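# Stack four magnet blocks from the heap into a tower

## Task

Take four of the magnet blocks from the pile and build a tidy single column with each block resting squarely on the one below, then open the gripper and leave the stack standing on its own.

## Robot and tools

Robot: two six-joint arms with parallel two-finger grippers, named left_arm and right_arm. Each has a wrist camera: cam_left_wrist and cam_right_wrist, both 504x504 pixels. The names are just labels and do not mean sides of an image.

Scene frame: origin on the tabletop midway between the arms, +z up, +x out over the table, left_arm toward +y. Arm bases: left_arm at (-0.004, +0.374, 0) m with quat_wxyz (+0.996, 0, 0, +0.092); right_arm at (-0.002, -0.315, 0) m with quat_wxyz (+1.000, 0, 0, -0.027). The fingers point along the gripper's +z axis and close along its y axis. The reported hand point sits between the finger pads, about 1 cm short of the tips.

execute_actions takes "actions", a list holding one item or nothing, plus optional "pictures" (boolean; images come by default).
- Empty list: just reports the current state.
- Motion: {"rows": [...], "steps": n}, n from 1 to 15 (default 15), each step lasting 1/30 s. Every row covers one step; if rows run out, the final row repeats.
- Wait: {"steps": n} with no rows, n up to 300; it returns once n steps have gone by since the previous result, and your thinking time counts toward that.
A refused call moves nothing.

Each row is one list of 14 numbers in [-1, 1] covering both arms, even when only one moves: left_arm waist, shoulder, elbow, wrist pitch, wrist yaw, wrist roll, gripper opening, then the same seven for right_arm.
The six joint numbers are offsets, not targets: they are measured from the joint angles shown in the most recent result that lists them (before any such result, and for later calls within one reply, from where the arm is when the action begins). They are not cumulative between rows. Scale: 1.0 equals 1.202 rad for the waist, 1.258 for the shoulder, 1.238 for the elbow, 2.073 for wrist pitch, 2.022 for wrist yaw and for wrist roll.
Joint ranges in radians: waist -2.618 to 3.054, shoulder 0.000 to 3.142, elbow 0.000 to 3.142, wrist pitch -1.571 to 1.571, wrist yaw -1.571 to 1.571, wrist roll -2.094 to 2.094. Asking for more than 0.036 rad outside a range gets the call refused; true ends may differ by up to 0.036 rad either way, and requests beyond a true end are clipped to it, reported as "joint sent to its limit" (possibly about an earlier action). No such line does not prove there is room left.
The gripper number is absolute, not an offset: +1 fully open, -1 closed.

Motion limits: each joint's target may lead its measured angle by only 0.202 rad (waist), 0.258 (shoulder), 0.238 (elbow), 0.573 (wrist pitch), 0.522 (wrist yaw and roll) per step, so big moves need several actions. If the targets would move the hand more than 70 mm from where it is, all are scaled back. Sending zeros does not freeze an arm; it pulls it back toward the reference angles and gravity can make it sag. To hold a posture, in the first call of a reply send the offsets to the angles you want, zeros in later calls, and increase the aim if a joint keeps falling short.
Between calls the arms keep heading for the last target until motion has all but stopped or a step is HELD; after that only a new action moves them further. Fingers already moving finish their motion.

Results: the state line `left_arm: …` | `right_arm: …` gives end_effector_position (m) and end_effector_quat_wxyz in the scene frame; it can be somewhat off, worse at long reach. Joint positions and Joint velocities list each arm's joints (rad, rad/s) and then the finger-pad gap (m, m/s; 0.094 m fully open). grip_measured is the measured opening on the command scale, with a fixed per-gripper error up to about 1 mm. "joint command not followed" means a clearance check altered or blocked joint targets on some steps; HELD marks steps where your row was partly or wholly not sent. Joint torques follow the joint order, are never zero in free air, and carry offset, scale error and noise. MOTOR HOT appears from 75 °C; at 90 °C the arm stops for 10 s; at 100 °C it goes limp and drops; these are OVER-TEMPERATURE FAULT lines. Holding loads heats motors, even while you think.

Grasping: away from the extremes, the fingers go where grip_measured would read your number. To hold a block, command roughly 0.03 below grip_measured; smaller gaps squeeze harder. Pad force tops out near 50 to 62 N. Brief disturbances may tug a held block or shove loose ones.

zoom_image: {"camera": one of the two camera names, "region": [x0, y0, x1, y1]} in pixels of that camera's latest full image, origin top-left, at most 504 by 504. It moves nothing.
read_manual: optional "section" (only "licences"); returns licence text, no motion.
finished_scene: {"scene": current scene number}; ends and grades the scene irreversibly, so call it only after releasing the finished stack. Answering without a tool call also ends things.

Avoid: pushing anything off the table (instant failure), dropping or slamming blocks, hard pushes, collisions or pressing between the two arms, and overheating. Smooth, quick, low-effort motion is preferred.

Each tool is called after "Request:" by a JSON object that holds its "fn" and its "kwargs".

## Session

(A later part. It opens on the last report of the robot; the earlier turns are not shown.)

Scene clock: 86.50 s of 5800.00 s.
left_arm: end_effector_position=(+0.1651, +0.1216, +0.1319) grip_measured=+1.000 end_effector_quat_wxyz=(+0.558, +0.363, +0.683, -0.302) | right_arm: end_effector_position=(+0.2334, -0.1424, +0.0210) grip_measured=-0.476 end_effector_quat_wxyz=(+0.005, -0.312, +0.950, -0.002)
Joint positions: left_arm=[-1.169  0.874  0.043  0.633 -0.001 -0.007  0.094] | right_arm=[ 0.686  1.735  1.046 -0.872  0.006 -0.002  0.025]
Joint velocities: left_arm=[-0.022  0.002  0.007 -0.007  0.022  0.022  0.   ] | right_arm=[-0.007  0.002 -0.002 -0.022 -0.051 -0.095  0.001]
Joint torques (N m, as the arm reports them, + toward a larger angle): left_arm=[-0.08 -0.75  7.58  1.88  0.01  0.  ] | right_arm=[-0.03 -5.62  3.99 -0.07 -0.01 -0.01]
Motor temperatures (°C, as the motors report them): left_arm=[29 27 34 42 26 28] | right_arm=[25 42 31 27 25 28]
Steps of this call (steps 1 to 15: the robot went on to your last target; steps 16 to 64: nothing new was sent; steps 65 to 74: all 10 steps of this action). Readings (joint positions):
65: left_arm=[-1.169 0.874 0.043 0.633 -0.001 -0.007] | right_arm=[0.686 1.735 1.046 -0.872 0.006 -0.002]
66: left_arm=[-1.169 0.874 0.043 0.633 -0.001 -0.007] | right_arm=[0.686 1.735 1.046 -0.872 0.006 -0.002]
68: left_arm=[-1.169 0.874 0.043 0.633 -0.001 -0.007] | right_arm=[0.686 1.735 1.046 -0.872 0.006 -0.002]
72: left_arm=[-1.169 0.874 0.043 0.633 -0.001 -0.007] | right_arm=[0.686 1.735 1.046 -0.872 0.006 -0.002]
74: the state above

Request:
{"fn": "execute_actions", "kwargs": {"actions": [{"rows":[[0,0,0,0,0,0,1,0,0,0,0,0,0,-0.45],[0,0,0,0,0,0,1,0,0,0,0,0,0,-0.35],[0,0,0,0,0,0,1,0,0,0,0,0,0,-0.2],[0,0,0,0,0,0,1,0,-0.01,0.018,-0.012,0,0,-0.1],[0,0,0,0,0,0,1,0,-0.016,0.028,-0.024,0,0,-0.1],[0,0,0,0,0,0,1,0,-0.022,0.038,-0.036,0,0,-0.1],[0,0,0,0,0,0,1,0,-0.028,0.048,-0.048,0,0,-0.1],[0,0,0,0,0,0,1,0,-0.034,0.058,-0.058,0,0,-0.1],[0,0,0,0,0,0,1,0,-0.04,0.068,-0.068,0,0,-0.1],[0,0,0,0,0,0,1,0,-0.046,0.078,-0.078,0,0,-0.1],[0,0,0,0,0,0,1,0,-0.051,0.089,-0.089,0,0,-0.1],[0,0,0,0,0,0,1,0,-0.056,0.099,-0.089,0,0,-0.1]]}], "pictures": false}}

Request:
{"fn": "execute_actions", "kwargs": {"actions": [{"steps":4}]}}

Request:
{"fn": "execute_actions", "kwargs": {"actions": [{"rows":[[0,0,0,0,0,0,1,-0.01,0,0.03,-0.01,0,0,-0.1],[0,0,0,0,0,0,1,-0.03,0.01,0.06,-0.02,0,0,-0.1],[0,0,0,0,0,0,1,-0.05,0.025,0.1,-0.03,0,0,-0.1],[0,0,0,0,0,0,1,-0.075,0.045,0.14,-0.04,0,-0.01,-0.1],[0,0,0,0,0,0,1,-0.1,0.07,0.18,-0.05,0,-0.02,-0.1],[0,0,0,0,0,0,1,-0.125,0.095,0.22,-0.06,0,-0.03,-0.1],[0,0,0,0,0,0,1,-0.15,0.12,0.26,-0.07,0,-0.043,-0.1],[0,0,0,0,0,0,1,-0.175,0.145,0.3,-0.08,0,-0.043,-0.1],[0,0,0,0,0,0,1,-0.2,0.17,0.34,-0.09,0,-0.043,-0.1],[0,0,0,0,0,0,1,-0.22,0.2,0.38,-0.1,0,-0.043,-0.1],[0,0,0,0,0,0,1,-0.235,0.23,0.42,-0.11,0,-0.043,-0.1],[0,0,0,0,0,0,1,-0.247,0.26,0.455,-0.115,0,-0.043,-0.1],[0,0,0,0,0,0,1,-0.255,0.285,0.485,-0.115,0,-0.043,-0.1],[0,0,0,0,0,0,1,-0.258,0.305,0.505,-0.115,0,-0.043,-0.1],[0,0,0,0,0,0,1,-0.26,0.318,0.52,-0.115,0,-0.043,-0.1]]}], "pictures": false}}

Request:
{"fn": "execute_actions", "kwargs": {"actions": [{"steps":14}]}}

Scene clock: 99.97 s of 5800.00 s.
left_arm: end_effector_position=(+0.1651, +0.1216, +0.1319) grip_measured=+1.000 end_effector_quat_wxyz=(+0.558, +0.363, +0.683, -0.302) | right_arm: end_effector_position=(+0.2353, -0.1410, +0.0581) grip_measured=-0.102 end_effector_quat_wxyz=(+0.011, -0.312, +0.950, +0.000)
Joint positions: left_arm=[-1.169  0.874  0.043  0.633 -0.001 -0.007  0.094] | right_arm=[ 0.686  1.68   1.139 -1.01   0.006 -0.002  0.042]
Joint velocities: left_arm=[ 0.002 -0.007 -0.027 -0.022  0.007  0.051  0.   ] | right_arm=[-0.002 -0.125  0.173 -0.139 -0.066 -0.007 -0.001]
Joint torques (N m, as the arm reports them, + toward a larger angle): left_arm=[-0.04 -0.78  7.55  1.85  0.01  0.02] | right_arm=[-0.02 -7.56  8.69 -0.38 -0.01 -0.01]
Motor temperatures (°C, as the motors report them): left_arm=[29 27 34 43 26 28] | right_arm=[25 41 31 27 25 28]
Steps of this call (steps 1 to 15: the robot went on to your last target; steps 16 to 90: nothing new was sent; then 9.97 s passed at rest; steps 91 to 105: all 15 steps of this action). Readings (joint positions):
91: left_arm=[-1.169 0.874 0.043 0.633 -0.001 -0.007] | right_arm=[0.686 1.735 1.046 -0.872 0.006 -0.002]
92: left_arm=[-1.169 0.874 0.043 0.633 -0.001 -0.007] | right_arm=[0.686 1.735 1.046 -0.872 0.006 -0.002]
94: left_arm=[-1.169 0.874 0.043 0.633 -0.001 -0.007] | right_arm=[0.686 1.735 1.046 -0.874 0.006 -0.002]
98: left_arm=[-1.169 0.874 0.043 0.633 -0.001 -0.007] | right_arm=[0.686 1.732 1.060 -0.918 0.006 -0.002]
105: the state above

Scene clock: 100.10 s of 5800.00 s.
left_arm: end_effector_position=(+0.1651, +0.1216, +0.1319) grip_measured=+1.000 end_effector_quat_wxyz=(+0.558, +0.363, +0.683, -0.302) | right_arm: end_effector_position=(+0.2337, -0.1422, +0.0606) grip_measured=-0.102 end_effector_quat_wxyz=(+0.008, -0.312, +0.950, -0.001)
Joint positions: left_arm=[-1.169  0.874  0.043  0.633 -0.001 -0.007  0.094] | right_arm=[ 0.686  1.675  1.145 -1.025  0.006 -0.002  0.042]
Joint velocities: left_arm=[ 0.002  0.007  0.012  0.007 -0.007 -0.007  0.   ] | right_arm=[ 0.002 -0.002 -0.032 -0.125 -0.066 -0.051 -0.   ]
Joint torques (N m, as the arm reports them, + toward a larger angle): left_arm=[-0.04 -0.83  7.55  1.87  0.    0.02] | right_arm=[-0.01 -7.72  8.78 -0.29 -0.01 -0.02]
Motor temperatures (°C, as the motors report them): left_arm=[29 27 34 43 26 28] | right_arm=[25 41 31 27 25 28]
Steps of this call (steps 1 to 4: the robot went on to your last target). Readings (joint positions):
1: left_arm=[-1.169 0.874 0.043 0.633 -0.001 -0.007] | right_arm=[0.686 1.676 1.143 -1.014 0.006 -0.002]
2: left_arm=[-1.169 0.874 0.043 0.633 -0.001 -0.007] | right_arm=[0.686 1.675 1.145 -1.017 0.006 -0.002]
4: the state above

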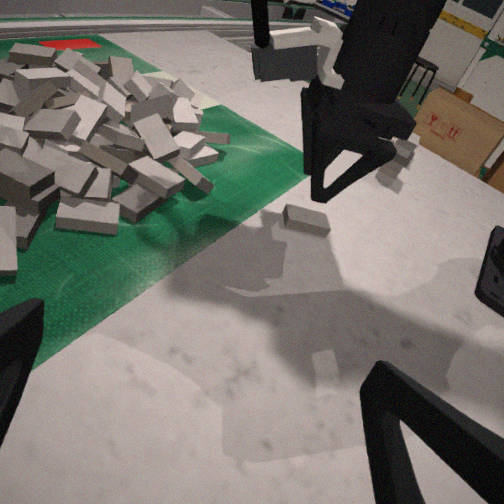

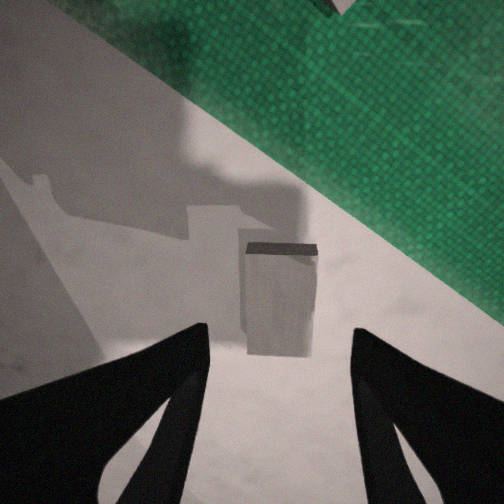

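Scene clock: 100.60 s of 5800.00 s.
left_arm: end_effector_position=(+0.1651, +0.1216, +0.1319) grip_measured=+1.000 end_effector_quat_wxyz=(+0.558, +0.363, +0.683, -0.302) | right_arm: end_effector_position=(+0.3837, -0.1876, +0.0951) grip_measured=-0.102 end_effector_quat_wxyz=(+0.040, -0.195, +0.980, +0.001)
Joint positions: left_arm=[-1.169  0.874  0.043  0.633 -0.001 -0.007  0.094] | right_arm=[ 0.373  2.021  1.727 -1.196  0.007 -0.074  0.042]
Joint velocities: left_arm=[-0.007 -0.007  0.002  0.007  0.022  0.066  0.   ] | right_arm=[-0.295  0.789  0.735 -0.168  0.007 -0.051 -0.001]
Joint torques (N m, as the arm reports them, + toward a larger angle): left_arm=[ 0.01 -0.77  7.64  1.88  0.01  0.01] | right_arm=[  1.24 -10.07   8.56  -0.51  -0.05  -0.07]
Motor temperatures (°C, as the motors report them): left_arm=[29 27 34 43 26 28] | right_arm=[25 41 31 27 25 28]
Steps of this call (steps 1 to 15: all 15 steps of this action). Readings (joint positions):
1: left_arm=[-1.169 0.874 0.043 0.633 -0.001 -0.007] | right_arm=[0.686 1.675 1.145 -1.029 0.006 -0.002]
2: left_arm=[-1.169 0.874 0.043 0.633 -0.001 -0.007] | right_arm=[0.683 1.677 1.151 -1.036 0.005 -0.002]
4: left_arm=[-1.169 0.874 0.043 0.633 -0.001 -0.007] | right_arm=[0.660 1.697 1.202 -1.072 0.002 -0.005]
8: left_arm=[-1.169 0.874 0.043 0.633 -0.001 -0.007] | right_arm=[0.548 1.796 1.406 -1.122 -0.001 -0.042]
15: the state above

Scene clock: 101.07 s of 5800.00 s.
left_arm: end_effector_position=(+0.1651, +0.1216, +0.1319) grip_measured=+1.000 end_effector_quat_wxyz=(+0.558, +0.363, +0.683, -0.302) | right_arm: end_effector_position=(+0.3778, -0.1933, +0.0786) grip_measured=-0.102 end_effector_quat_wxyz=(-0.001, -0.196, +0.981, -0.005)
Joint positions: left_arm=[-1.169  0.874  0.043  0.633 -0.001 -0.007  0.094] | right_arm=[ 0.365  2.081  1.753 -1.246  0.009 -0.083  0.042]
Joint velocities: left_arm=[ 0.007  0.002  0.012 -0.066 -0.037 -0.037  0.   ] | right_arm=[-0.007  0.002  0.002 -0.066 -0.007 -0.007  0.002]
Joint torques (N m, as the arm reports them, + toward a larger angle): left_arm=[-0.11 -0.79  7.65  1.87 -0.02  0.  ] | right_arm=[  0.62 -11.1   10.17  -0.29  -0.04  -0.07]
Motor temperatures (°C, as the motors report them): left_arm=[29 27 34 43 26 28] | right_arm=[25 41 31 27 25 28]
Steps of this call (steps 1 to 14: the robot went on to your last target). Readings (joint positions):
1: left_arm=[-1.169 0.874 0.043 0.633 -0.001 -0.007] | right_arm=[0.366 2.044 1.746 -1.198 0.009 -0.075]
2: left_arm=[-1.169 0.874 0.043 0.633 -0.001 -0.007] | right_arm=[0.363 2.060 1.752 -1.200 0.009 -0.077]
4: left_arm=[-1.169 0.874 0.043 0.633 -0.001 -0.007] | right_arm=[0.363 2.077 1.753 -1.214 0.009 -0.079]
8: left_arm=[-1.169 0.874 0.043 0.633 -0.001 -0.007] | right_arm=[0.365 2.081 1.753 -1.236 0.009 -0.082]
14: the state above

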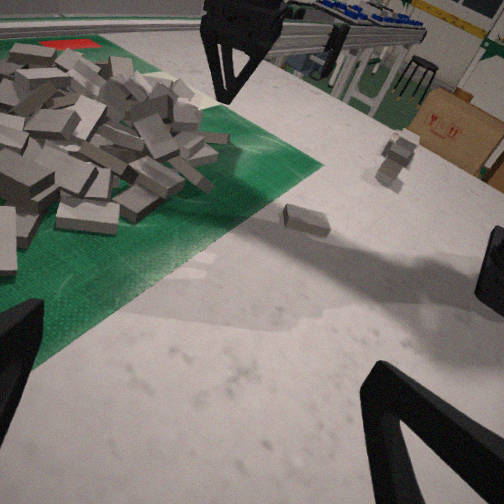

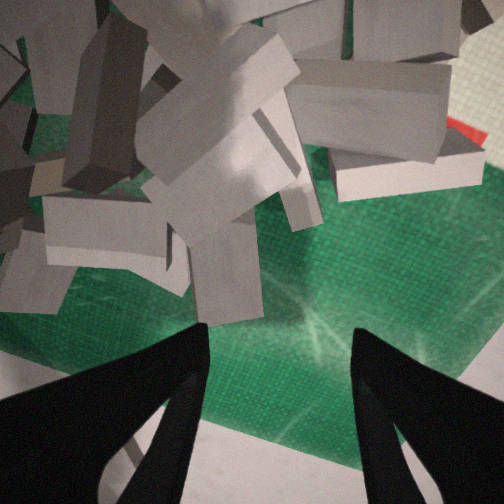

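Request:
{"fn": "execute_actions", "kwargs": {"actions": [{"rows":[[0,0,0,0,0,0,1,0.01,-0.01,0.02,-0.01,0,0,-0.1],[0,0,0,0,0,0,1,0.025,-0.02,0.03,-0.015,0,0.01,-0.1],[0,0,0,0,0,0,1,0.045,-0.025,0.04,-0.02,0,0.02,-0.1],[0,0,0,0,0,0,1,0.065,-0.03,0.05,-0.025,0,0.03,-0.1],[0,0,0,0,0,0,1,0.085,-0.03,0.06,-0.03,0,0.045,-0.1],[0,0,0,0,0,0,1,0.105,-0.03,0.06,-0.035,0,0.045,-0.1],[0,0,0,0,0,0,1,0.125,-0.03,0.06,-0.04,0,0.045,-0.1],[0,0,0,0,0,0,1,0.145,-0.03,0.06,-0.042,0,0.045,-0.1],[0,0,0,0,0,0,1,0.165,-0.03,0.06,-0.042,0,0.045,-0.1],[0,0,0,0,0,0,1,0.18,-0.03,0.06,-0.042,0,0.045,-0.1],[0,0,0,0,0,0,1,0.195,-0.03,0.06,-0.042,0,0.045,-0.1],[0,0,0,0,0,0,1,0.205,-0.03,0.06,-0.042,0,0.045,-0.1],[0,0,0,0,0,0,1,0.21,-0.03,0.06,-0.042,0,0.045,-0.1]]}], "pictures": false}}

Request:
{"fn": "execute_actions", "kwargs": {"actions": [{"steps":8}]}}

Scene clock: 107.17 s of 5800.00 s.
left_arm: end_effector_position=(+0.1651, +0.1216, +0.1319) grip_measured=+1.000 end_effector_quat_wxyz=(+0.558, +0.363, +0.683, -0.302) | right_arm: end_effector_position=(+0.3294, -0.0976, +0.0989) grip_measured=-0.102 end_effector_quat_wxyz=(+0.003, -0.288, +0.958, -0.002)
Joint positions: left_arm=[-1.169  0.874  0.043  0.633 -0.001 -0.007  0.094] | right_arm=[ 0.633  2.058  1.799 -1.307  0.005 -0.005  0.042]
Joint velocities: left_arm=[-0.007  0.002  0.002 -0.022 -0.095 -0.007  0.   ] | right_arm=[ 0.208 -0.002 -0.022 -0.051 -0.066  0.081  0.   ]
Joint torques (N m, as the arm reports them, + toward a larger angle): left_arm=[-0.01 -0.87  7.63  1.86  0.02  0.  ] | right_arm=[ -2.41 -11.87   9.4   -0.28   0.05   0.09]
Motor temperatures (°C, as the motors report them): left_arm=[29 27 34 43 26 28] | right_arm=[25 42 32 27 25 28]
Steps of this call (steps 1 to 30: the robot went on to your last target; steps 31 to 90: nothing new was sent; then 2.60 s passed at rest; steps 91 to 105: all 15 steps of this action). Readings (joint positions):
91: left_arm=[-1.169 0.874 0.043 0.633 -0.001 -0.007] | right_arm=[0.365 2.081 1.753 -1.249 0.009 -0.083]
92: left_arm=[-1.169 0.874 0.043 0.633 -0.001 -0.007] | right_arm=[0.366 2.081 1.753 -1.250 0.010 -0.081]
94: left_arm=[-1.169 0.874 0.043 0.633 -0.001 -0.007] | right_arm=[0.380 2.080 1.760 -1.261 0.013 -0.066]
98: left_arm=[-1.169 0.874 0.043 0.633 -0.001 -0.007] | right_arm=[0.469 2.070 1.791 -1.284 0.016 -0.025]
105: the state above

Scene clock: 107.43 s of 5800.00 s.
left_arm: end_effector_position=(+0.1651, +0.1216, +0.1319) grip_measured=+1.000 end_effector_quat_wxyz=(+0.558, +0.363, +0.683, -0.302) | right_arm: end_effector_position=(+0.3293, -0.1013, +0.0989) grip_measured=-0.102 end_effector_quat_wxyz=(-0.001, -0.282, +0.960, -0.003)
Joint positions: left_arm=[-1.169  0.874  0.043  0.633 -0.001 -0.007  0.094] | right_arm=[ 0.625  2.058  1.799 -1.316  0.004  0.001  0.042]
Joint velocities: left_arm=[ 0.012  0.002 -0.012  0.007 -0.066 -0.11   0.   ] | right_arm=[-0.002  0.007  0.012 -0.007  0.007 -0.051  0.   ]
Joint torques (N m, as the arm reports them, + toward a larger angle): left_arm=[ 0.02 -0.81  7.63  1.85  0.    0.02] | right_arm=[ -0.63 -11.7    9.48  -0.28   0.     0.08]
Motor temperatures (°C, as the motors report them): left_arm=[29 27 34 43 26 28] | right_arm=[25 42 32 27 25 28]
Steps of this call (steps 1 to 8: the robot went on to your last target). Readings (joint positions):
1: left_arm=[-1.169 0.874 0.043 0.633 -0.001 -0.007] | right_arm=[0.637 2.058 1.799 -1.310 0.003 -0.004]
2: left_arm=[-1.169 0.874 0.043 0.633 -0.001 -0.007] | right_arm=[0.637 2.058 1.799 -1.311 0.003 -0.003]
4: left_arm=[-1.169 0.874 0.043 0.633 -0.001 -0.007] | right_arm=[0.631 2.058 1.799 -1.313 0.003 -0.001]
8: the state above

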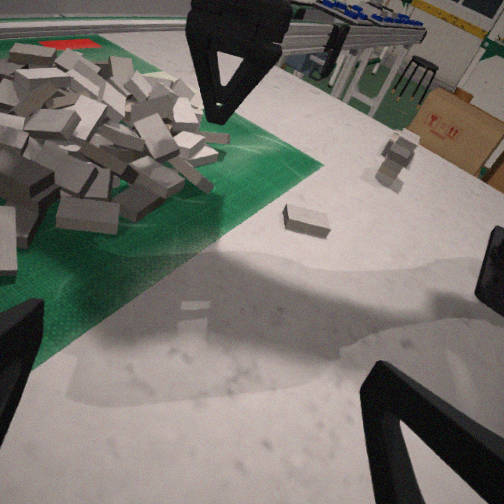

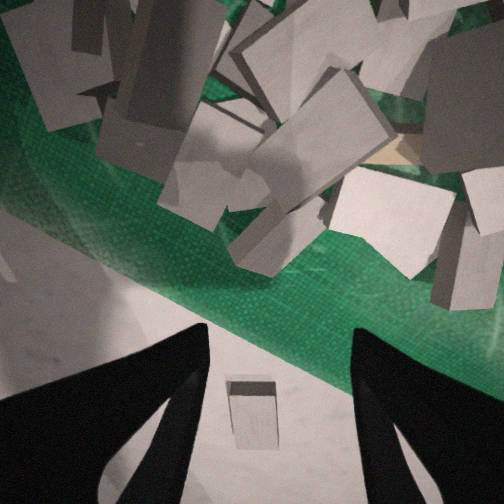

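Request:
{"fn": "zoom_image", "kwargs": {"camera": "cam_left_wrist", "region": [0,40,250,290]}}

Region (0, 40, 250, 290) of cam_left_wrist's 504x504 image, scaled by 2.016, with more detail than that image has.

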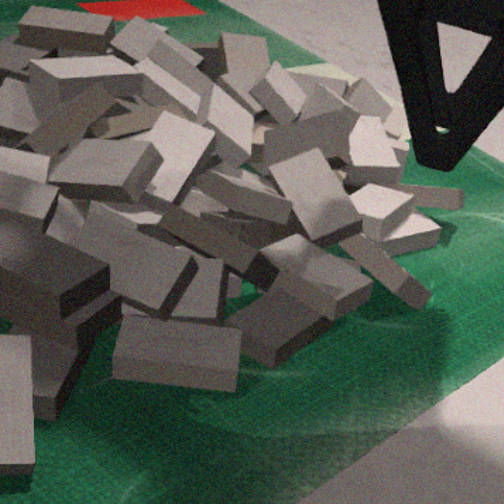

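Request:
{"fn": "execute_actions", "kwargs": {"actions": [{"rows":[[0,0,0,0,0,0,1,-0.01,0.005,0.02,0.005,0,0.05,-0.2],[0,0,0,0,0,0,1,-0.02,0.01,0.025,0.01,0,0.11,-0.2],[0,0,0,0,0,0,1,-0.03,0.016,0.03,0.013,0,0.17,-0.2],[0,0,0,0,0,0,1,-0.04,0.022,0.035,0.016,0,0.23,-0.2],[0,0,0,0,0,0,1,-0.05,0.028,0.04,0.019,0,0.29,-0.2],[0,0,0,0,0,0,1,-0.06,0.034,0.045,0.022,0,0.35,-0.2],[0,0,0,0,0,0,1,-0.07,0.04,0.05,0.025,0,0.41,-0.2],[0,0,0,0,0,0,1,-0.078,0.046,0.055,0.028,0,0.47,-0.2],[0,0,0,0,0,0,1,-0.085,0.052,0.06,0.031,0,0.53,-0.2],[0,0,0,0,0,0,1,-0.091,0.058,0.065,0.034,0,0.59,-0.2],[0,0,0,0,0,0,1,-0.091,0.064,0.065,0.037,0,0.65,-0.2],[0,0,0,0,0,0,1,-0.091,0.07,0.065,0.037,0,0.71,-0.2],[0,0,0,0,0,0,1,-0.091,0.076,0.065,0.037,0,0.77,-0.2],[0,0,0,0,0,0,1,-0.091,0.081,0.065,0.037,0,0.82,-0.2],[0,0,0,0,0,0,1,-0.091,0.086,0.065,0.037,0,0.845,-0.2]]}], "pictures": false}}

Request:
{"fn": "execute_actions", "kwargs": {"actions": [{"steps":20}]}}

Scene clock: 121.13 s of 5800.00 s.
left_arm: end_effector_position=(+0.1651, +0.1216, +0.1319) grip_measured=+1.000 end_effector_quat_wxyz=(+0.558, +0.363, +0.683, -0.302) | right_arm: end_effector_position=(+0.3730, -0.1301, +0.0783) grip_measured=-0.198 end_effector_quat_wxyz=(+0.006, +0.378, +0.926, +0.006)
Joint positions: left_arm=[-1.169  0.874  0.043  0.633 -0.001 -0.007  0.094] | right_arm=[ 0.509  2.143  1.848 -1.26   0.001  1.23   0.038]
Joint velocities: left_arm=[-0.012 -0.027 -0.012 -0.022  0.022 -0.051  0.   ] | right_arm=[ 0.007  0.183 -0.017 -0.022 -0.007  2.777 -0.   ]
Joint torques (N m, as the arm reports them, + toward a larger angle): left_arm=[-0.02 -0.79  7.63  1.87  0.    0.  ] | right_arm=[  0.68 -10.44   9.97  -0.03   0.01   0.  ]
Motor temperatures (°C, as the motors report them): left_arm=[29 27 34 43 26 28] | right_arm=[25 45 33 27 25 28]
Steps of this call (steps 1 to 30: the robot went on to your last target; steps 31 to 90: nothing new was sent; then 10.20 s passed at rest; steps 91 to 105: all 15 steps of this action). Readings (joint positions):
91: left_arm=[-1.169 0.874 0.043 0.633 -0.001 -0.007] | right_arm=[0.625 2.058 1.799 -1.317 0.004 0.018]
92: left_arm=[-1.169 0.874 0.043 0.633 -0.001 -0.007] | right_arm=[0.624 2.058 1.799 -1.317 0.004 0.053]
94: left_arm=[-1.169 0.874 0.043 0.633 -0.001 -0.007] | right_arm=[0.616 2.061 1.801 -1.315 0.003 0.172]
98: left_arm=[-1.169 0.874 0.043 0.633 -0.001 -0.007] | right_arm=[0.570 2.089 1.826 -1.298 0.001 0.529]
105: the state above

Scene clock: 121.80 s of 5800.00 s.
left_arm: end_effector_position=(+0.1651, +0.1216, +0.1319) grip_measured=+1.000 end_effector_quat_wxyz=(+0.558, +0.363, +0.683, -0.302) | right_arm: end_effector_position=(+0.3745, -0.1289, +0.0707) grip_measured=-0.198 end_effector_quat_wxyz=(+0.002, +0.582, +0.813, +0.003)
Joint positions: left_arm=[-1.169  0.874  0.043  0.633 -0.001 -0.007  0.094] | right_arm=[ 0.51   2.162  1.848 -1.249  0.     1.699  0.038]
Joint velocities: left_arm=[ 0.002 -0.007 -0.012  0.022 -0.022 -0.037  0.   ] | right_arm=[-0.002  0.007 -0.012 -0.007  0.022  0.007 -0.001]
Joint torques (N m, as the arm reports them, + toward a larger angle): left_arm=[-0.12 -0.89  7.62  1.85  0.   -0.03] | right_arm=[  0.46 -11.13   9.9   -0.1    0.02   0.04]
Motor temperatures (°C, as the motors report them): left_arm=[29 27 34 43 26 28] | right_arm=[25 45 34 27 25 28]
Steps of this call (steps 1 to 20: the robot went on to your last target). Readings (joint positions):
1: left_arm=[-1.169 0.874 0.043 0.633 -0.001 -0.007] | right_arm=[0.509 2.150 1.848 -1.258 0.001 1.324]
2: left_arm=[-1.169 0.874 0.043 0.633 -0.001 -0.007] | right_arm=[0.510 2.155 1.848 -1.257 0.000 1.400]
4: left_arm=[-1.169 0.874 0.043 0.633 -0.001 -0.007] | right_arm=[0.510 2.162 1.848 -1.255 0.000 1.510]
8: left_arm=[-1.169 0.874 0.043 0.633 -0.001 -0.007] | right_arm=[0.510 2.162 1.848 -1.252 0.000 1.625]
20: the state above

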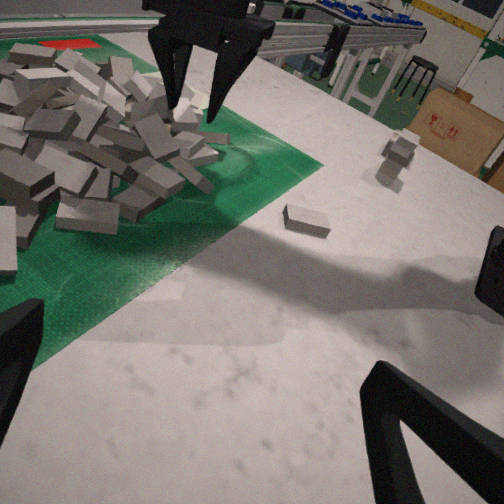

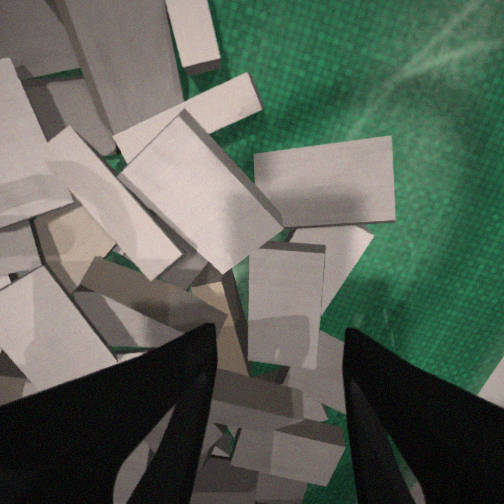

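Request:
{"fn": "execute_actions", "kwargs": {"actions": [{"rows":[[0,0,0,0,0,0,1,0,0.002,-0.012,0.012,0,0.01,-0.25],[0,0,0,0,0,0,1,0,0.003,-0.02,0.018,0,0.02,-0.3],[0,0,0,0,0,0,1,0,0.004,-0.028,0.024,0,0.029,-0.33],[0,0,0,0,0,0,1,0,0.005,-0.036,0.03,0,0.029,-0.33],[0,0,0,0,0,0,1,0,0.006,-0.044,0.035,0,0.029,-0.33],[0,0,0,0,0,0,1,0,0.007,-0.052,0.039,0,0.029,-0.33],[0,0,0,0,0,0,1,0,0.008,-0.06,0.043,0,0.029,-0.33],[0,0,0,0,0,0,1,0,0.009,-0.066,0.043,0,0.029,-0.33],[0,0,0,0,0,0,1,0,0.01,-0.07,0.043,0,0.029,-0.33]]}], "pictures": false}}

Request:
{"fn": "execute_actions", "kwargs": {"actions": [{"steps":6}]}}

Request:
{"fn": "zoom_image", "kwargs": {"camera": "cam_left_wrist", "region": [120,80,250,210]}}

Scene clock: 127.83 s of 5800.00 s.
left_arm: end_effector_position=(+0.1651, +0.1216, +0.1319) grip_measured=+1.000 end_effector_quat_wxyz=(+0.558, +0.363, +0.683, -0.302) | right_arm: end_effector_position=(+0.3730, -0.1290, +0.0516) grip_measured=-0.328 end_effector_quat_wxyz=(+0.000, +0.602, +0.798, +0.003)
Joint positions: left_arm=[-1.169  0.874  0.043  0.633 -0.001 -0.007  0.094] | right_arm=[ 0.51   2.168  1.781 -1.178 -0.003  1.749  0.032]
Joint velocities: left_arm=[ 0.007  0.002  0.012  0.007 -0.007  0.022  0.   ] | right_arm=[-0.002 -0.002 -0.002  0.11   0.051  0.022 -0.001]
Joint torques (N m, as the arm reports them, + toward a larger angle): left_arm=[-0.15 -0.94  7.64  1.87  0.02  0.  ] | right_arm=[ -0.01 -10.85   5.57  -0.08  -0.02   0.04]
Motor temperatures (°C, as the motors report them): left_arm=[29 27 34 43 26 28] | right_arm=[25 45 34 27 25 28]
Steps of this call (steps 1 to 30: the robot went on to your last target; steps 31 to 90: nothing new was sent; then 2.53 s passed at rest; steps 91 to 105: all 15 steps of this action). Readings (joint positions):
91: left_arm=[-1.169 0.874 0.043 0.633 -0.001 -0.007] | right_arm=[0.510 2.162 1.848 -1.248 -0.000 1.706]
92: left_arm=[-1.169 0.874 0.043 0.633 -0.001 -0.007] | right_arm=[0.510 2.162 1.848 -1.244 -0.000 1.710]
94: left_arm=[-1.169 0.874 0.043 0.633 -0.001 -0.007] | right_arm=[0.510 2.162 1.843 -1.229 -0.001 1.725]
98: left_arm=[-1.169 0.874 0.043 0.633 -0.001 -0.007] | right_arm=[0.510 2.162 1.806 -1.195 -0.002 1.740]
105: the state above

Scene clock: 128.03 s of 5800.00 s.
left_arm: end_effector_position=(+0.1651, +0.1216, +0.1319) grip_measured=+1.000 end_effector_quat_wxyz=(+0.558, +0.363, +0.683, -0.302) | right_arm: end_effector_position=(+0.3731, -0.1289, +0.0516) grip_measured=-0.328 end_effector_quat_wxyz=(-0.000, +0.603, +0.798, +0.003)
Joint positions: left_arm=[-1.169  0.874  0.043  0.633 -0.001 -0.007  0.094] | right_arm=[ 0.51   2.168  1.781 -1.178 -0.003  1.751  0.032]
Joint velocities: left_arm=[ 0.007 -0.022 -0.012 -0.022  0.007 -0.051  0.   ] | right_arm=[-0.002  0.002 -0.012  0.007  0.022 -0.037  0.   ]
Joint torques (N m, as the arm reports them, + toward a larger angle): left_arm=[-0.04 -0.87  7.61  1.86  0.    0.  ] | right_arm=[ -0.01 -10.77   5.38  -0.03   0.01   0.05]
Motor temperatures (°C, as the motors report them): left_arm=[29 27 34 43 26 28] | right_arm=[25 45 34 27 25 28]
Steps of this call (steps 1 to 6: the robot went on to your last target). Readings (joint positions):
1: left_arm=[-1.169 0.874 0.043 0.633 -0.001 -0.007] | right_arm=[0.510 2.168 1.781 -1.178 -0.003 1.749]
2: left_arm=[-1.169 0.874 0.043 0.633 -0.001 -0.007] | right_arm=[0.510 2.168 1.781 -1.178 -0.003 1.750]
4: left_arm=[-1.169 0.874 0.043 0.633 -0.001 -0.007] | right_arm=[0.510 2.168 1.781 -1.178 -0.003 1.751]
6: the state above

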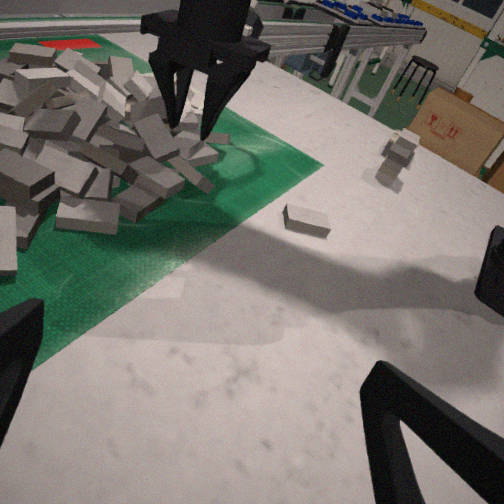

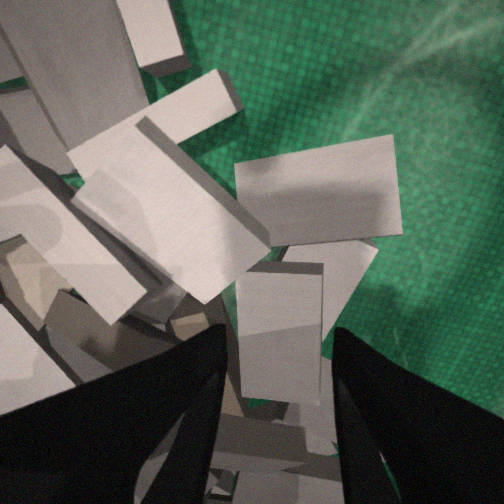

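Region (120, 80, 250, 210) of cam_left_wrist's 504x504 image, scaled by 3.877, with more detail than that image has.

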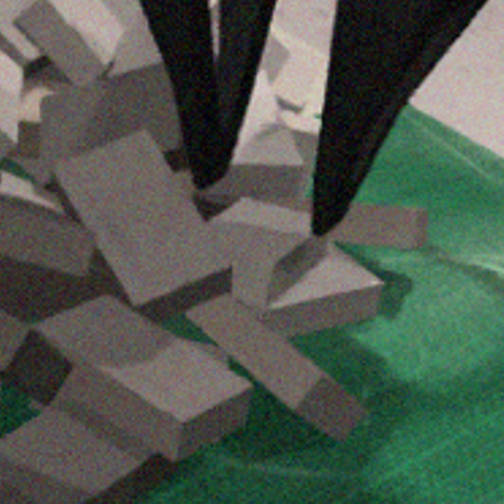

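Request:
{"fn": "execute_actions", "kwargs": {"actions": [{"rows":[[0,0,0,0,0,0,1,0,0.003,-0.012,0.012,0,0,-0.33],[0,0,0,0,0,0,1,0,0.004,-0.017,0.016,0,0,-0.33],[0,0,0,0,0,0,1,0,0.005,-0.022,0.02,0,0,-0.33],[0,0,0,0,0,0,1,0,0.006,-0.027,0.023,0,0,-0.33],[0,0,0,0,0,0,1,0,0.007,-0.032,0.026,0,0,-0.33],[0,0,0,0,0,0,1,0,0.008,-0.037,0.029,0,0,-0.33],[0,0,0,0,0,0,1,0,0.009,-0.042,0.032,0,0,-0.33],[0,0,0,0,0,0,1,0,0.011,-0.046,0.035,0,0,-0.33],[0,0,0,0,0,0,1,0,0.012,-0.05,0.035,0,0,-0.33]]}]}}

Request:
{"fn": "zoom_image", "kwargs": {"camera": "cam_left_wrist", "region": [120,80,250,210]}}

Scene clock: 133.00 s of 5800.00 s.
left_arm: end_effector_position=(+0.1651, +0.1216, +0.1319) grip_measured=+1.000 end_effector_quat_wxyz=(+0.558, +0.363, +0.683, -0.302) | right_arm: end_effector_position=(+0.3746, -0.1273, +0.0465) grip_measured=-0.328 end_effector_quat_wxyz=(+0.001, +0.603, +0.798, +0.009)
Joint positions: left_arm=[-1.169  0.874  0.043  0.633 -0.001 -0.007  0.094] | right_arm=[ 0.51   2.168  1.76  -1.146 -0.007  1.751  0.032]
Joint velocities: left_arm=[-0.002 -0.007  0.007  0.007  0.022  0.051  0.   ] | right_arm=[-0.002 -0.012 -0.002 -0.022 -0.022 -0.037 -0.   ]
Joint torques (N m, as the arm reports them, + toward a larger angle): left_arm=[-0.16 -0.75  7.76  1.86  0.01  0.01] | right_arm=[ -0.01 -10.16   3.61   0.21   0.    -0.02]
Motor temperatures (°C, as the motors report them): left_arm=[29 27 34 43 26 28] | right_arm=[25 45 33 27 25 28]
Steps of this call (steps 1 to 15: the robot went on to your last target; steps 16 to 90: nothing new was sent; then 1.47 s passed at rest; steps 91 to 105: all 15 steps of this action). Readings (joint positions):
91: left_arm=[-1.169 0.874 0.043 0.633 -0.001 -0.007] | right_arm=[0.510 2.168 1.781 -1.178 -0.003 1.751]
92: left_arm=[-1.169 0.874 0.043 0.633 -0.001 -0.007] | right_arm=[0.510 2.168 1.781 -1.176 -0.004 1.751]
94: left_arm=[-1.169 0.874 0.043 0.633 -0.001 -0.007] | right_arm=[0.510 2.168 1.779 -1.170 -0.006 1.751]
98: left_arm=[-1.169 0.874 0.043 0.633 -0.001 -0.007] | right_arm=[0.510 2.168 1.761 -1.149 -0.007 1.751]
105: the state above

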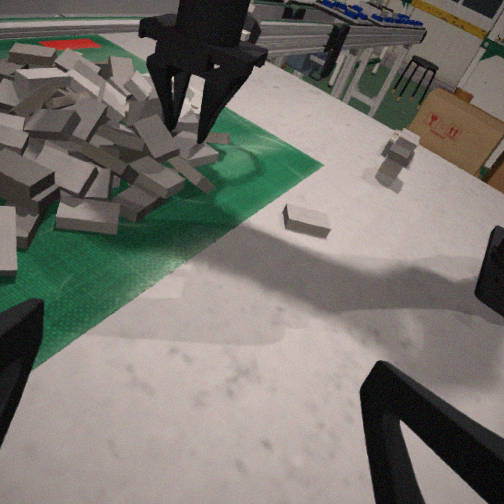

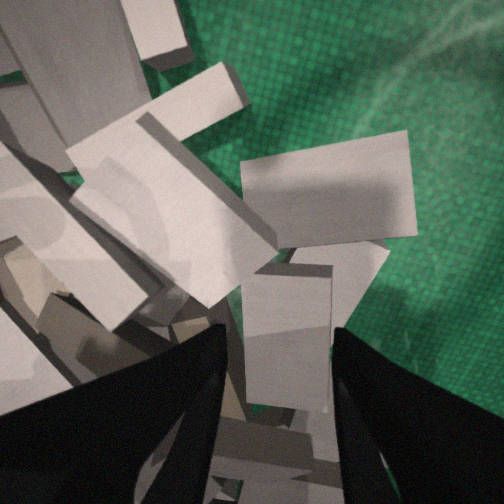

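Region (120, 80, 250, 210) of cam_left_wrist's 504x504 image, scaled by 3.877, with more detail than that image has.

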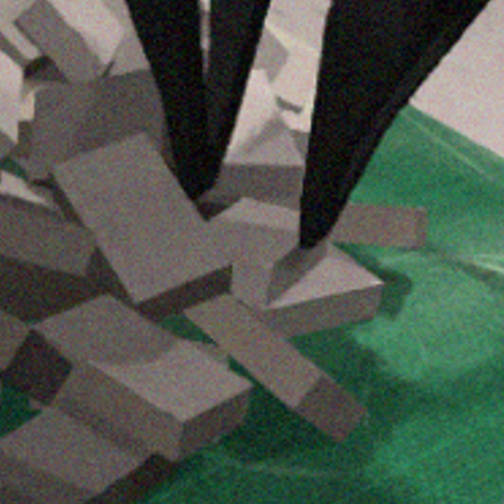

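Request:
{"fn": "execute_actions", "kwargs": {"actions": [{"rows":[[0,0,0,0,0,0,1,0,-0.01,0.015,-0.008,0,0,-0.33],[0,0,0,0,0,0,1,0,-0.018,0.015,-0.017,0,0,-0.33],[0,0,0,0,0,0,1,0,-0.018,0.015,-0.017,0,0,-0.33],[0,0,0,0,0,0,1,0,-0.018,0.015,-0.017,0,0,-0.33],[0,0,0,0,0,0,1,0,-0.018,0.015,-0.017,0,0,-0.33],[0,0,0,0,0,0,1,0,-0.018,0.015,-0.017,0,0,-0.33],[0,0,0,0,0,0,1,0,-0.018,0.01,-0.017,0,0,-0.33],[0,0,0,0,0,0,1,0,-0.01,0,-0.017,0,0,-0.33],[0,0,0,0,0,0,1,0,-0.005,0,-0.012,0,0,-0.33]],"steps":12}]}}

Scene clock: 136.80 s of 5800.00 s.
left_arm: end_effector_position=(+0.1651, +0.1216, +0.1319) grip_measured=+1.000 end_effector_quat_wxyz=(+0.558, +0.363, +0.683, -0.302) | right_arm: end_effector_position=(+0.3728, -0.1278, +0.0479) grip_measured=-0.328 end_effector_quat_wxyz=(-0.001, +0.603, +0.798, +0.008)
Joint positions: left_arm=[-1.169  0.874  0.043  0.633 -0.001 -0.007  0.094] | right_arm=[ 0.51   2.164  1.76  -1.154 -0.009  1.751  0.032]
Joint velocities: left_arm=[ 0.002 -0.002  0.002  0.095  0.022 -0.081  0.   ] | right_arm=[-0.002 -0.007 -0.002  0.007 -0.051  0.037 -0.002]
Joint torques (N m, as the arm reports them, + toward a larger angle): left_arm=[-0.12 -0.83  7.61  1.84  0.01  0.02] | right_arm=[  0.   -11.63   7.04  -0.32   0.01  -0.01]
Motor temperatures (°C, as the motors report them): left_arm=[29 27 34 44 26 28] | right_arm=[25 45 32 27 25 28]
Steps of this call (steps 1 to 15: the robot went on to your last target; steps 16 to 90: nothing new was sent; then 0.40 s passed at rest; steps 91 to 102: all 12 steps of this action). Readings (joint positions):
91: left_arm=[-1.169 0.874 0.043 0.633 -0.001 -0.007] | right_arm=[0.510 2.165 1.760 -1.147 -0.007 1.751]
92: left_arm=[-1.169 0.874 0.043 0.633 -0.001 -0.007] | right_arm=[0.510 2.165 1.760 -1.148 -0.008 1.751]
94: left_arm=[-1.169 0.874 0.043 0.633 -0.001 -0.007] | right_arm=[0.510 2.164 1.760 -1.151 -0.008 1.751]
98: left_arm=[-1.169 0.874 0.043 0.633 -0.001 -0.007] | right_arm=[0.510 2.164 1.760 -1.154 -0.009 1.751]
102: the state above

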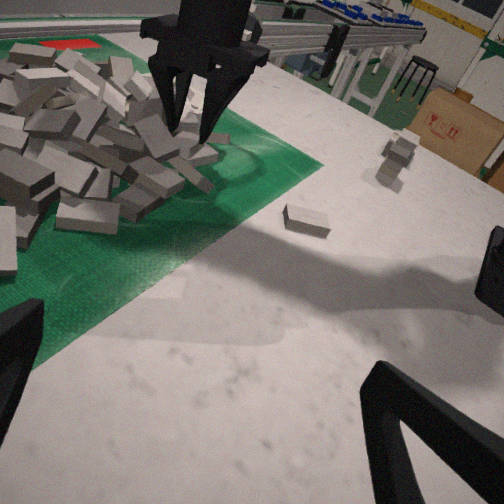

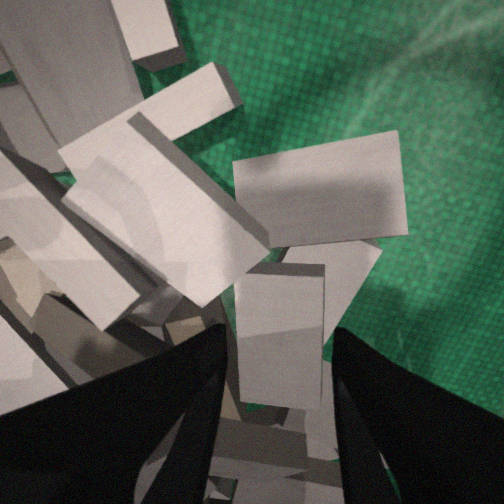

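Request:
{"fn": "execute_actions", "kwargs": {"actions": [{"rows":[[0,0,0,0,0,0,1,-0.008,0,0,-0.008,0,0,-0.35],[0,0,0,0,0,0,1,-0.013,0,0,-0.008,0,0,-0.35],[0,0,0,0,0,0,1,-0.013,0,0,-0.008,0,0,-0.35],[0,0,0,0,0,0,1,-0.013,0.004,0,-0.008,0,0,-0.35],[0,0,0,0,0,0,1,-0.013,0.008,0,-0.004,0,0,-0.35],[0,0,0,0,0,0,1,-0.013,0.011,0,0,0,0,-0.35],[0,0,0,0,0,0,1,-0.013,0.014,0,0,0,0,-0.35],[0,0,0,0,0,0,1,-0.013,0.017,0,0,0,0,-0.35],[0,0,0,0,0,0,1,-0.013,0.02,0,0,0,0,-0.35],[0,0,0,0,0,0,1,-0.013,0.023,0,0,0,0,-0.35],[0,0,0,0,0,0,1,-0.013,0.026,0,0,0,0,-0.35]]}]}}

Request:
{"fn": "zoom_image", "kwargs": {"camera": "cam_left_wrist", "region": [120,80,250,210]}}

Scene clock: 142.10 s of 5800.00 s.
left_arm: end_effector_position=(+0.1651, +0.1216, +0.1319) grip_measured=+1.000 end_effector_quat_wxyz=(+0.558, +0.363, +0.683, -0.302) | right_arm: end_effector_position=(+0.3722, -0.1305, +0.0386) grip_measured=-0.348 end_effector_quat_wxyz=(-0.008, +0.605, +0.796, -0.002)
Joint positions: left_arm=[-1.169  0.874  0.043  0.633 -0.001 -0.007  0.094] | right_arm=[ 0.504  2.187  1.76  -1.154 -0.011  1.751  0.031]
Joint velocities: left_arm=[-0.007  0.007  0.007  0.007  0.007 -0.007  0.   ] | right_arm=[-0.012  0.061  0.007 -0.037  0.051 -0.081  0.   ]
Joint torques (N m, as the arm reports them, + toward a larger angle): left_arm=[-0.01 -0.74  7.62  1.85  0.01 -0.01] | right_arm=[ -0.71 -11.15   7.01  -0.18  -0.01  -0.02]
Motor temperatures (°C, as the motors report them): left_arm=[29 27 34 44 26 28] | right_arm=[25 46 32 27 25 28]
Steps of this call (steps 1 to 15: the robot went on to your last target; steps 16 to 90: nothing new was sent; then 1.80 s passed at rest; steps 91 to 105: all 15 steps of this action). Readings (joint positions):
91: left_arm=[-1.169 0.874 0.043 0.633 -0.001 -0.007] | right_arm=[0.510 2.164 1.760 -1.154 -0.010 1.751]
92: left_arm=[-1.169 0.874 0.043 0.633 -0.001 -0.007] | right_arm=[0.509 2.164 1.760 -1.154 -0.010 1.751]
94: left_arm=[-1.169 0.874 0.043 0.633 -0.001 -0.007] | right_arm=[0.508 2.164 1.760 -1.154 -0.011 1.751]
98: left_arm=[-1.169 0.874 0.043 0.633 -0.001 -0.007] | right_arm=[0.504 2.165 1.760 -1.154 -0.011 1.751]
105: the state above

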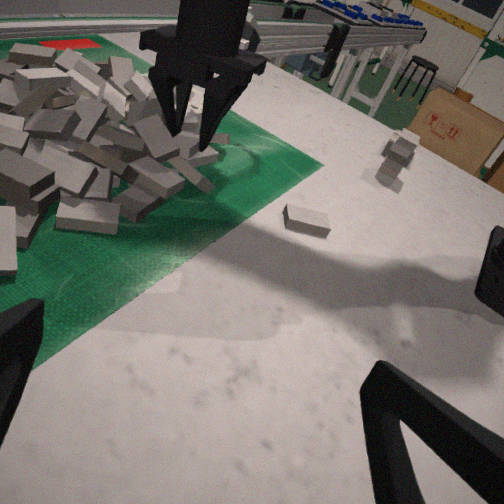

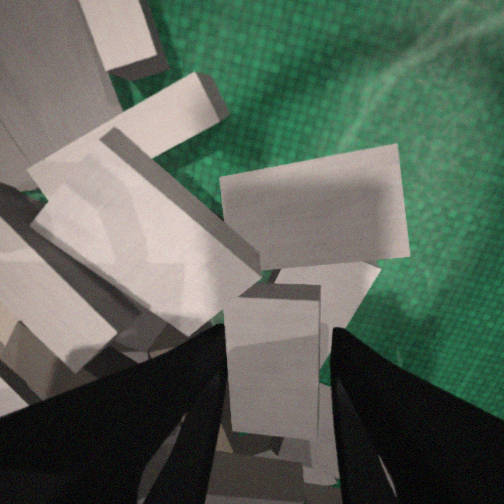

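Region (120, 80, 250, 210) of cam_left_wrist's 504x504 image, scaled by 3.877, with more detail than that image has.

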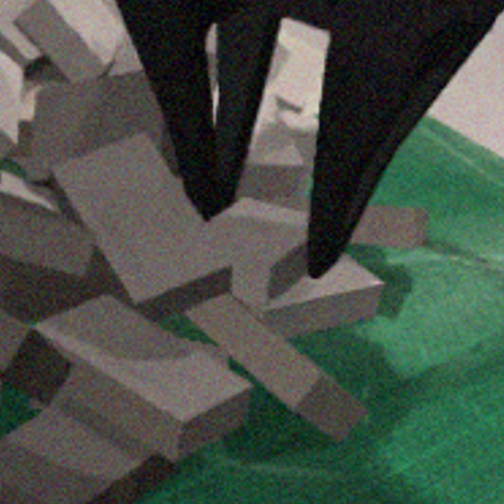

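In. Close, then lift.

Request:
{"fn": "execute_actions", "kwargs": {"actions": [{"rows":[[0,0,0,0,0,0,1,0,0.008,0,0,0,0,-0.38],[0,0,0,0,0,0,1,0,0.008,0,0,0,0,-0.41],[0,0,0,0,0,0,1,0,0.008,0,0,0,0,-0.44],[0,0,0,0,0,0,1,0,0.005,0,0,0,0,-0.46],[0,0,0,0,0,0,1,0,0,0,0,0,0,-0.48],[0,0,0,0,0,0,1,0,0,0,0,0,0,-0.51],[0,0,0,0,0,0,1,0,0,0,0,0,0,-0.51],[0,0,0,0,0,0,1,0,-0.01,0,0,0,0,-0.51],[0,0,0,0,0,0,1,0,-0.018,0,0,0,0,-0.51],[0,0,0,0,0,0,1,0,-0.026,0,-0.008,0,0,-0.51],[0,0,0,0,0,0,1,0,-0.036,0,-0.012,0,0,-0.51],[0,0,0,0,0,0,1,0,-0.046,0,-0.016,0,0,-0.51],[0,0,0,0,0,0,1,0,-0.058,0,-0.022,0,0,-0.51],[0,0,0,0,0,0,1,0,-0.07,0,-0.03,0,0,-0.51],[0,0,0,0,0,0,1,0,-0.08,0,-0.04,0,0,-0.51]]}], "pictures": false}}

Request:
{"fn": "execute_actions", "kwargs": {"actions": [{"steps":10}]}}

Request:
{"fn": "zoom_image", "kwargs": {"camera": "cam_left_wrist", "region": [120,60,270,210]}}

Scene clock: 147.43 s of 5800.00 s.
left_arm: end_effector_position=(+0.1651, +0.1216, +0.1319) grip_measured=+1.000 end_effector_quat_wxyz=(+0.558, +0.363, +0.683, -0.302) | right_arm: end_effector_position=(+0.3714, -0.1306, +0.0545) grip_measured=-0.477 end_effector_quat_wxyz=(-0.002, +0.605, +0.796, +0.009)
Joint positions: left_arm=[-1.169  0.874  0.043  0.633 -0.001 -0.007  0.094] | right_arm=[ 0.504  2.147  1.76  -1.169 -0.013  1.751  0.025]
Joint velocities: left_arm=[-0.017  0.007 -0.017 -0.051 -0.051 -0.037  0.   ] | right_arm=[ 0.007 -0.418 -0.002 -0.242 -0.022 -0.022 -0.001]
Joint torques (N m, as the arm reports them, + toward a larger angle): left_arm=[-0.03 -0.78  7.68  1.87  0.01 -0.03] | right_arm=[  0.03 -14.25   7.1   -0.42   0.    -0.03]
Motor temperatures (°C, as the motors report them): left_arm=[29 27 34 44 26 28] | right_arm=[25 46 32 27 25 28]
Steps of this call (steps 1 to 15: the robot went on to your last target; steps 16 to 90: nothing new was sent; then 1.83 s passed at rest; steps 91 to 105: all 15 steps of this action). Readings (joint positions):
91: left_arm=[-1.169 0.874 0.043 0.633 -0.001 -0.007] | right_arm=[0.504 2.189 1.760 -1.154 -0.011 1.751]
92: left_arm=[-1.169 0.874 0.043 0.633 -0.001 -0.007] | right_arm=[0.504 2.189 1.760 -1.154 -0.011 1.751]
94: left_arm=[-1.169 0.874 0.043 0.633 -0.001 -0.007] | right_arm=[0.504 2.189 1.760 -1.153 -0.011 1.751]
98: left_arm=[-1.169 0.874 0.043 0.633 -0.001 -0.007] | right_arm=[0.504 2.189 1.760 -1.153 -0.011 1.751]
105: the state above

Scene clock: 147.77 s of 5800.00 s.
left_arm: end_effector_position=(+0.1651, +0.1216, +0.1319) grip_measured=+1.000 end_effector_quat_wxyz=(+0.558, +0.363, +0.683, -0.302) | right_arm: end_effector_position=(+0.3651, -0.1336, +0.0756) grip_measured=-0.477 end_effector_quat_wxyz=(+0.001, +0.605, +0.796, +0.016)
Joint positions: left_arm=[-1.169  0.874  0.043  0.633 -0.001 -0.007  0.094] | right_arm=[ 0.504  2.093  1.76  -1.209 -0.013  1.751  0.025]
Joint velocities: left_arm=[ 0.012  0.002  0.002 -0.007  0.007 -0.007  0.   ] | right_arm=[-0.022  0.007 -0.002 -0.022  0.051  0.051 -0.001]
Joint torques (N m, as the arm reports them, + toward a larger angle): left_arm=[-0.08 -0.75  7.52  1.84 -0.05  0.02] | right_arm=[ -0.03 -11.35   7.18  -0.35   0.    -0.02]
Motor temperatures (°C, as the motors report them): left_arm=[29 27 34 44 26 28] | right_arm=[25 46 32 27 25 28]
Steps of this call (steps 1 to 10: the robot went on to your last target). Readings (joint positions):
1: left_arm=[-1.169 0.874 0.043 0.633 -0.001 -0.007] | right_arm=[0.504 2.133 1.760 -1.178 -0.013 1.751]
2: left_arm=[-1.169 0.874 0.043 0.633 -0.001 -0.007] | right_arm=[0.504 2.119 1.760 -1.185 -0.013 1.751]
4: left_arm=[-1.169 0.874 0.043 0.633 -0.001 -0.007] | right_arm=[0.504 2.099 1.760 -1.195 -0.013 1.751]
8: left_arm=[-1.169 0.874 0.043 0.633 -0.001 -0.007] | right_arm=[0.504 2.093 1.760 -1.206 -0.013 1.751]
10: the state above

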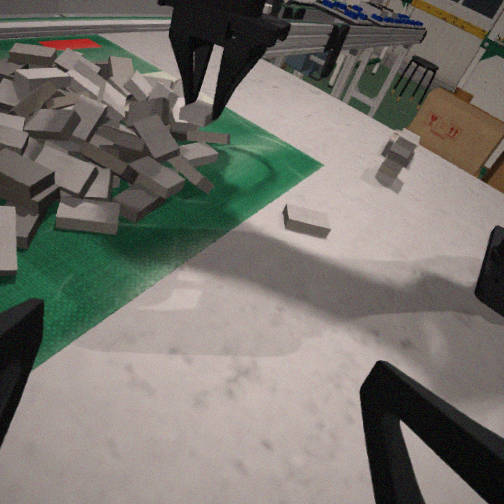

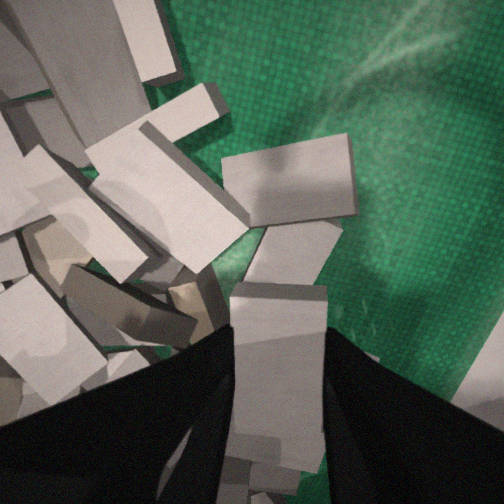

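Region (120, 60, 270, 210) of cam_left_wrist's 504x504 image, scaled by 3.360, with more detail than that image has.

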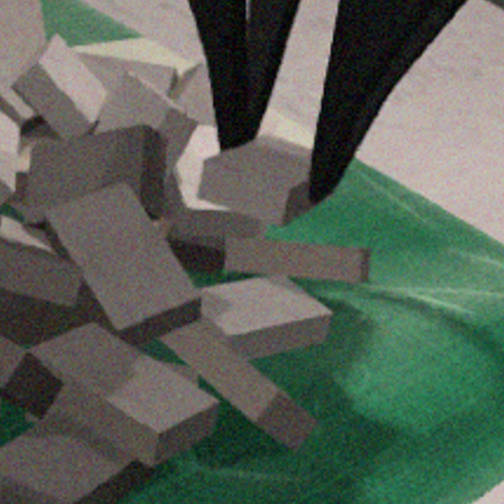

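Request:
{"fn": "execute_actions", "kwargs": {"actions": [{"rows":[[0,0,0,0,0,0,1,0,-0.02,-0.015,0,0,-0.04,-0.51],[0,0,0,0,0,0,1,0,-0.045,-0.04,0,0,-0.09,-0.51],[0,0,0,0,0,0,1,0.01,-0.075,-0.075,0.01,0,-0.15,-0.51],[0,0,0,0,0,0,1,0.02,-0.11,-0.115,0.02,0,-0.21,-0.51],[0,0,0,0,0,0,1,0.035,-0.145,-0.16,0.03,0,-0.27,-0.51],[0,0,0,0,0,0,1,0.05,-0.18,-0.205,0.045,0,-0.33,-0.51],[0,0,0,0,0,0,1,0.065,-0.215,-0.25,0.06,0.015,-0.39,-0.51],[0,0,0,0,0,0,1,0.08,-0.25,-0.295,0.075,0.015,-0.45,-0.51],[0,0,0,0,0,0,1,0.095,-0.285,-0.34,0.09,0.015,-0.51,-0.51],[0,0,0,0,0,0,1,0.11,-0.32,-0.385,0.105,0.015,-0.57,-0.51],[0,0,0,0,0,0,1,0.122,-0.35,-0.43,0.12,0.015,-0.63,-0.51],[0,0,0,0,0,0,1,0.133,-0.375,-0.475,0.135,0.015,-0.69,-0.51],[0,0,0,0,0,0,1,0.142,-0.395,-0.52,0.15,0.015,-0.75,-0.51],[0,0,0,0,0,0,1,0.148,-0.41,-0.565,0.165,0.015,-0.81,-0.51],[0,0,0,0,0,0,1,0.153,-0.42,-0.61,0.176,0.015,-0.871,-0.51]]}], "pictures": false}}

Request:
{"fn": "execute_actions", "kwargs": {"actions": [{"steps":22}]}}

Request:
{"fn": "zoom_image", "kwargs": {"camera": "cam_left_wrist", "region": [250,150,370,270]}}

Scene clock: 158.93 s of 5800.00 s.
left_arm: end_effector_position=(+0.1651, +0.1216, +0.1319) grip_measured=+1.000 end_effector_quat_wxyz=(+0.558, +0.363, +0.683, -0.302) | right_arm: end_effector_position=(+0.2451, -0.1350, +0.0799) grip_measured=-0.477 end_effector_quat_wxyz=(+0.058, -0.036, +0.997, +0.039)
Joint positions: left_arm=[-1.169  0.874  0.043  0.633 -0.001 -0.007  0.094] | right_arm=[ 0.679  1.593  1.126 -0.964  0.001  0.554  0.025]
Joint velocities: left_arm=[-0.002 -0.017 -0.022  0.037 -0.022 -0.081  0.   ] | right_arm=[ 0.232 -0.632 -1.541  0.828  0.022 -2.762 -0.001]
Joint torques (N m, as the arm reports them, + toward a larger angle): left_arm=[ 0.01 -0.86  7.7   1.86 -0.03  0.01] | right_arm=[-0.38 -5.52  5.   -0.02  0.14  0.  ]
Motor temperatures (°C, as the motors report them): left_arm=[29 27 35 44 26 28] | right_arm=[25 46 32 27 25 28]
Steps of this call (steps 1 to 30: the robot went on to your last target; steps 31 to 90: nothing new was sent; then 7.67 s passed at rest; steps 91 to 105: all 15 steps of this action). Readings (joint positions):
91: left_arm=[-1.169 0.874 0.043 0.633 -0.001 -0.007] | right_arm=[0.504 2.093 1.760 -1.212 -0.013 1.739]
92: left_arm=[-1.169 0.874 0.043 0.633 -0.001 -0.007] | right_arm=[0.504 2.088 1.753 -1.207 -0.014 1.710]
94: left_arm=[-1.169 0.874 0.043 0.633 -0.001 -0.007] | right_arm=[0.505 2.049 1.699 -1.183 -0.014 1.600]
98: left_arm=[-1.169 0.874 0.043 0.633 -0.001 -0.007] | right_arm=[0.544 1.880 1.497 -1.130 -0.004 1.255]
105: the state above

Scene clock: 159.67 s of 5800.00 s.
left_arm: end_effector_position=(+0.1651, +0.1216, +0.1319) grip_measured=+1.000 end_effector_quat_wxyz=(+0.558, +0.363, +0.683, -0.302) | right_arm: end_effector_position=(+0.2339, -0.1426, +0.0537) grip_measured=-0.477 end_effector_quat_wxyz=(+0.064, -0.310, +0.948, +0.016)
Joint positions: left_arm=[-1.169  0.874  0.043  0.633 -0.001 -0.007  0.094] | right_arm=[ 0.686  1.577  1.003 -0.865  0.009 -0.     0.025]
Joint velocities: left_arm=[-0.017  0.007 -0.012  0.022 -0.037 -0.022  0.   ] | right_arm=[-0.022 -0.017  0.017 -0.007  0.037 -0.037 -0.001]
Joint torques (N m, as the arm reports them, + toward a larger angle): left_arm=[-0.05 -0.71  7.74  1.86 -0.02  0.  ] | right_arm=[ 0.12 -7.12  7.17  0.21  0.07 -0.02]
Motor temperatures (°C, as the motors report them): left_arm=[29 27 35 44 26 28] | right_arm=[25 46 32 27 25 28]
Steps of this call (steps 1 to 22: the robot went on to your last target). Readings (joint positions):
1: left_arm=[-1.169 0.874 0.043 0.633 -0.001 -0.007] | right_arm=[0.685 1.579 1.081 -0.946 0.001 0.454]
2: left_arm=[-1.169 0.874 0.043 0.633 -0.001 -0.007] | right_arm=[0.686 1.576 1.048 -0.938 0.001 0.363]
4: left_arm=[-1.169 0.874 0.043 0.633 -0.001 -0.007] | right_arm=[0.686 1.577 1.010 -0.926 0.003 0.230]
8: left_arm=[-1.169 0.874 0.043 0.633 -0.001 -0.007] | right_arm=[0.686 1.577 1.003 -0.896 0.006 0.091]
22: the state above

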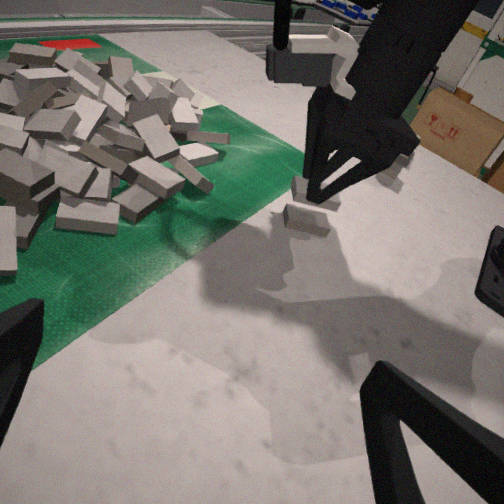

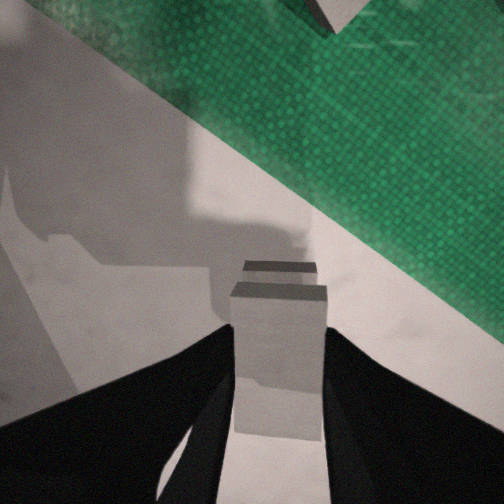

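Region (250, 150, 370, 270) of cam_left_wrist's 504x504 image, scaled by 4.200, with more detail than that image has.

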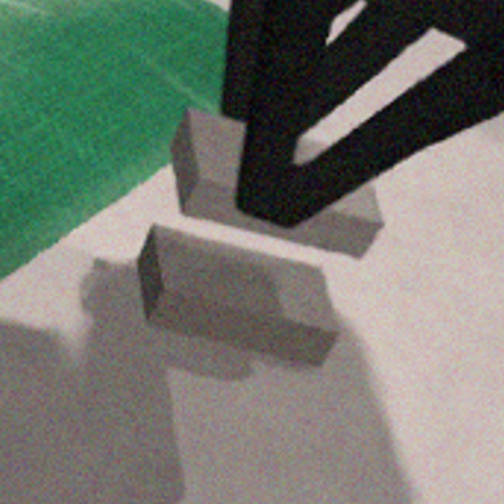

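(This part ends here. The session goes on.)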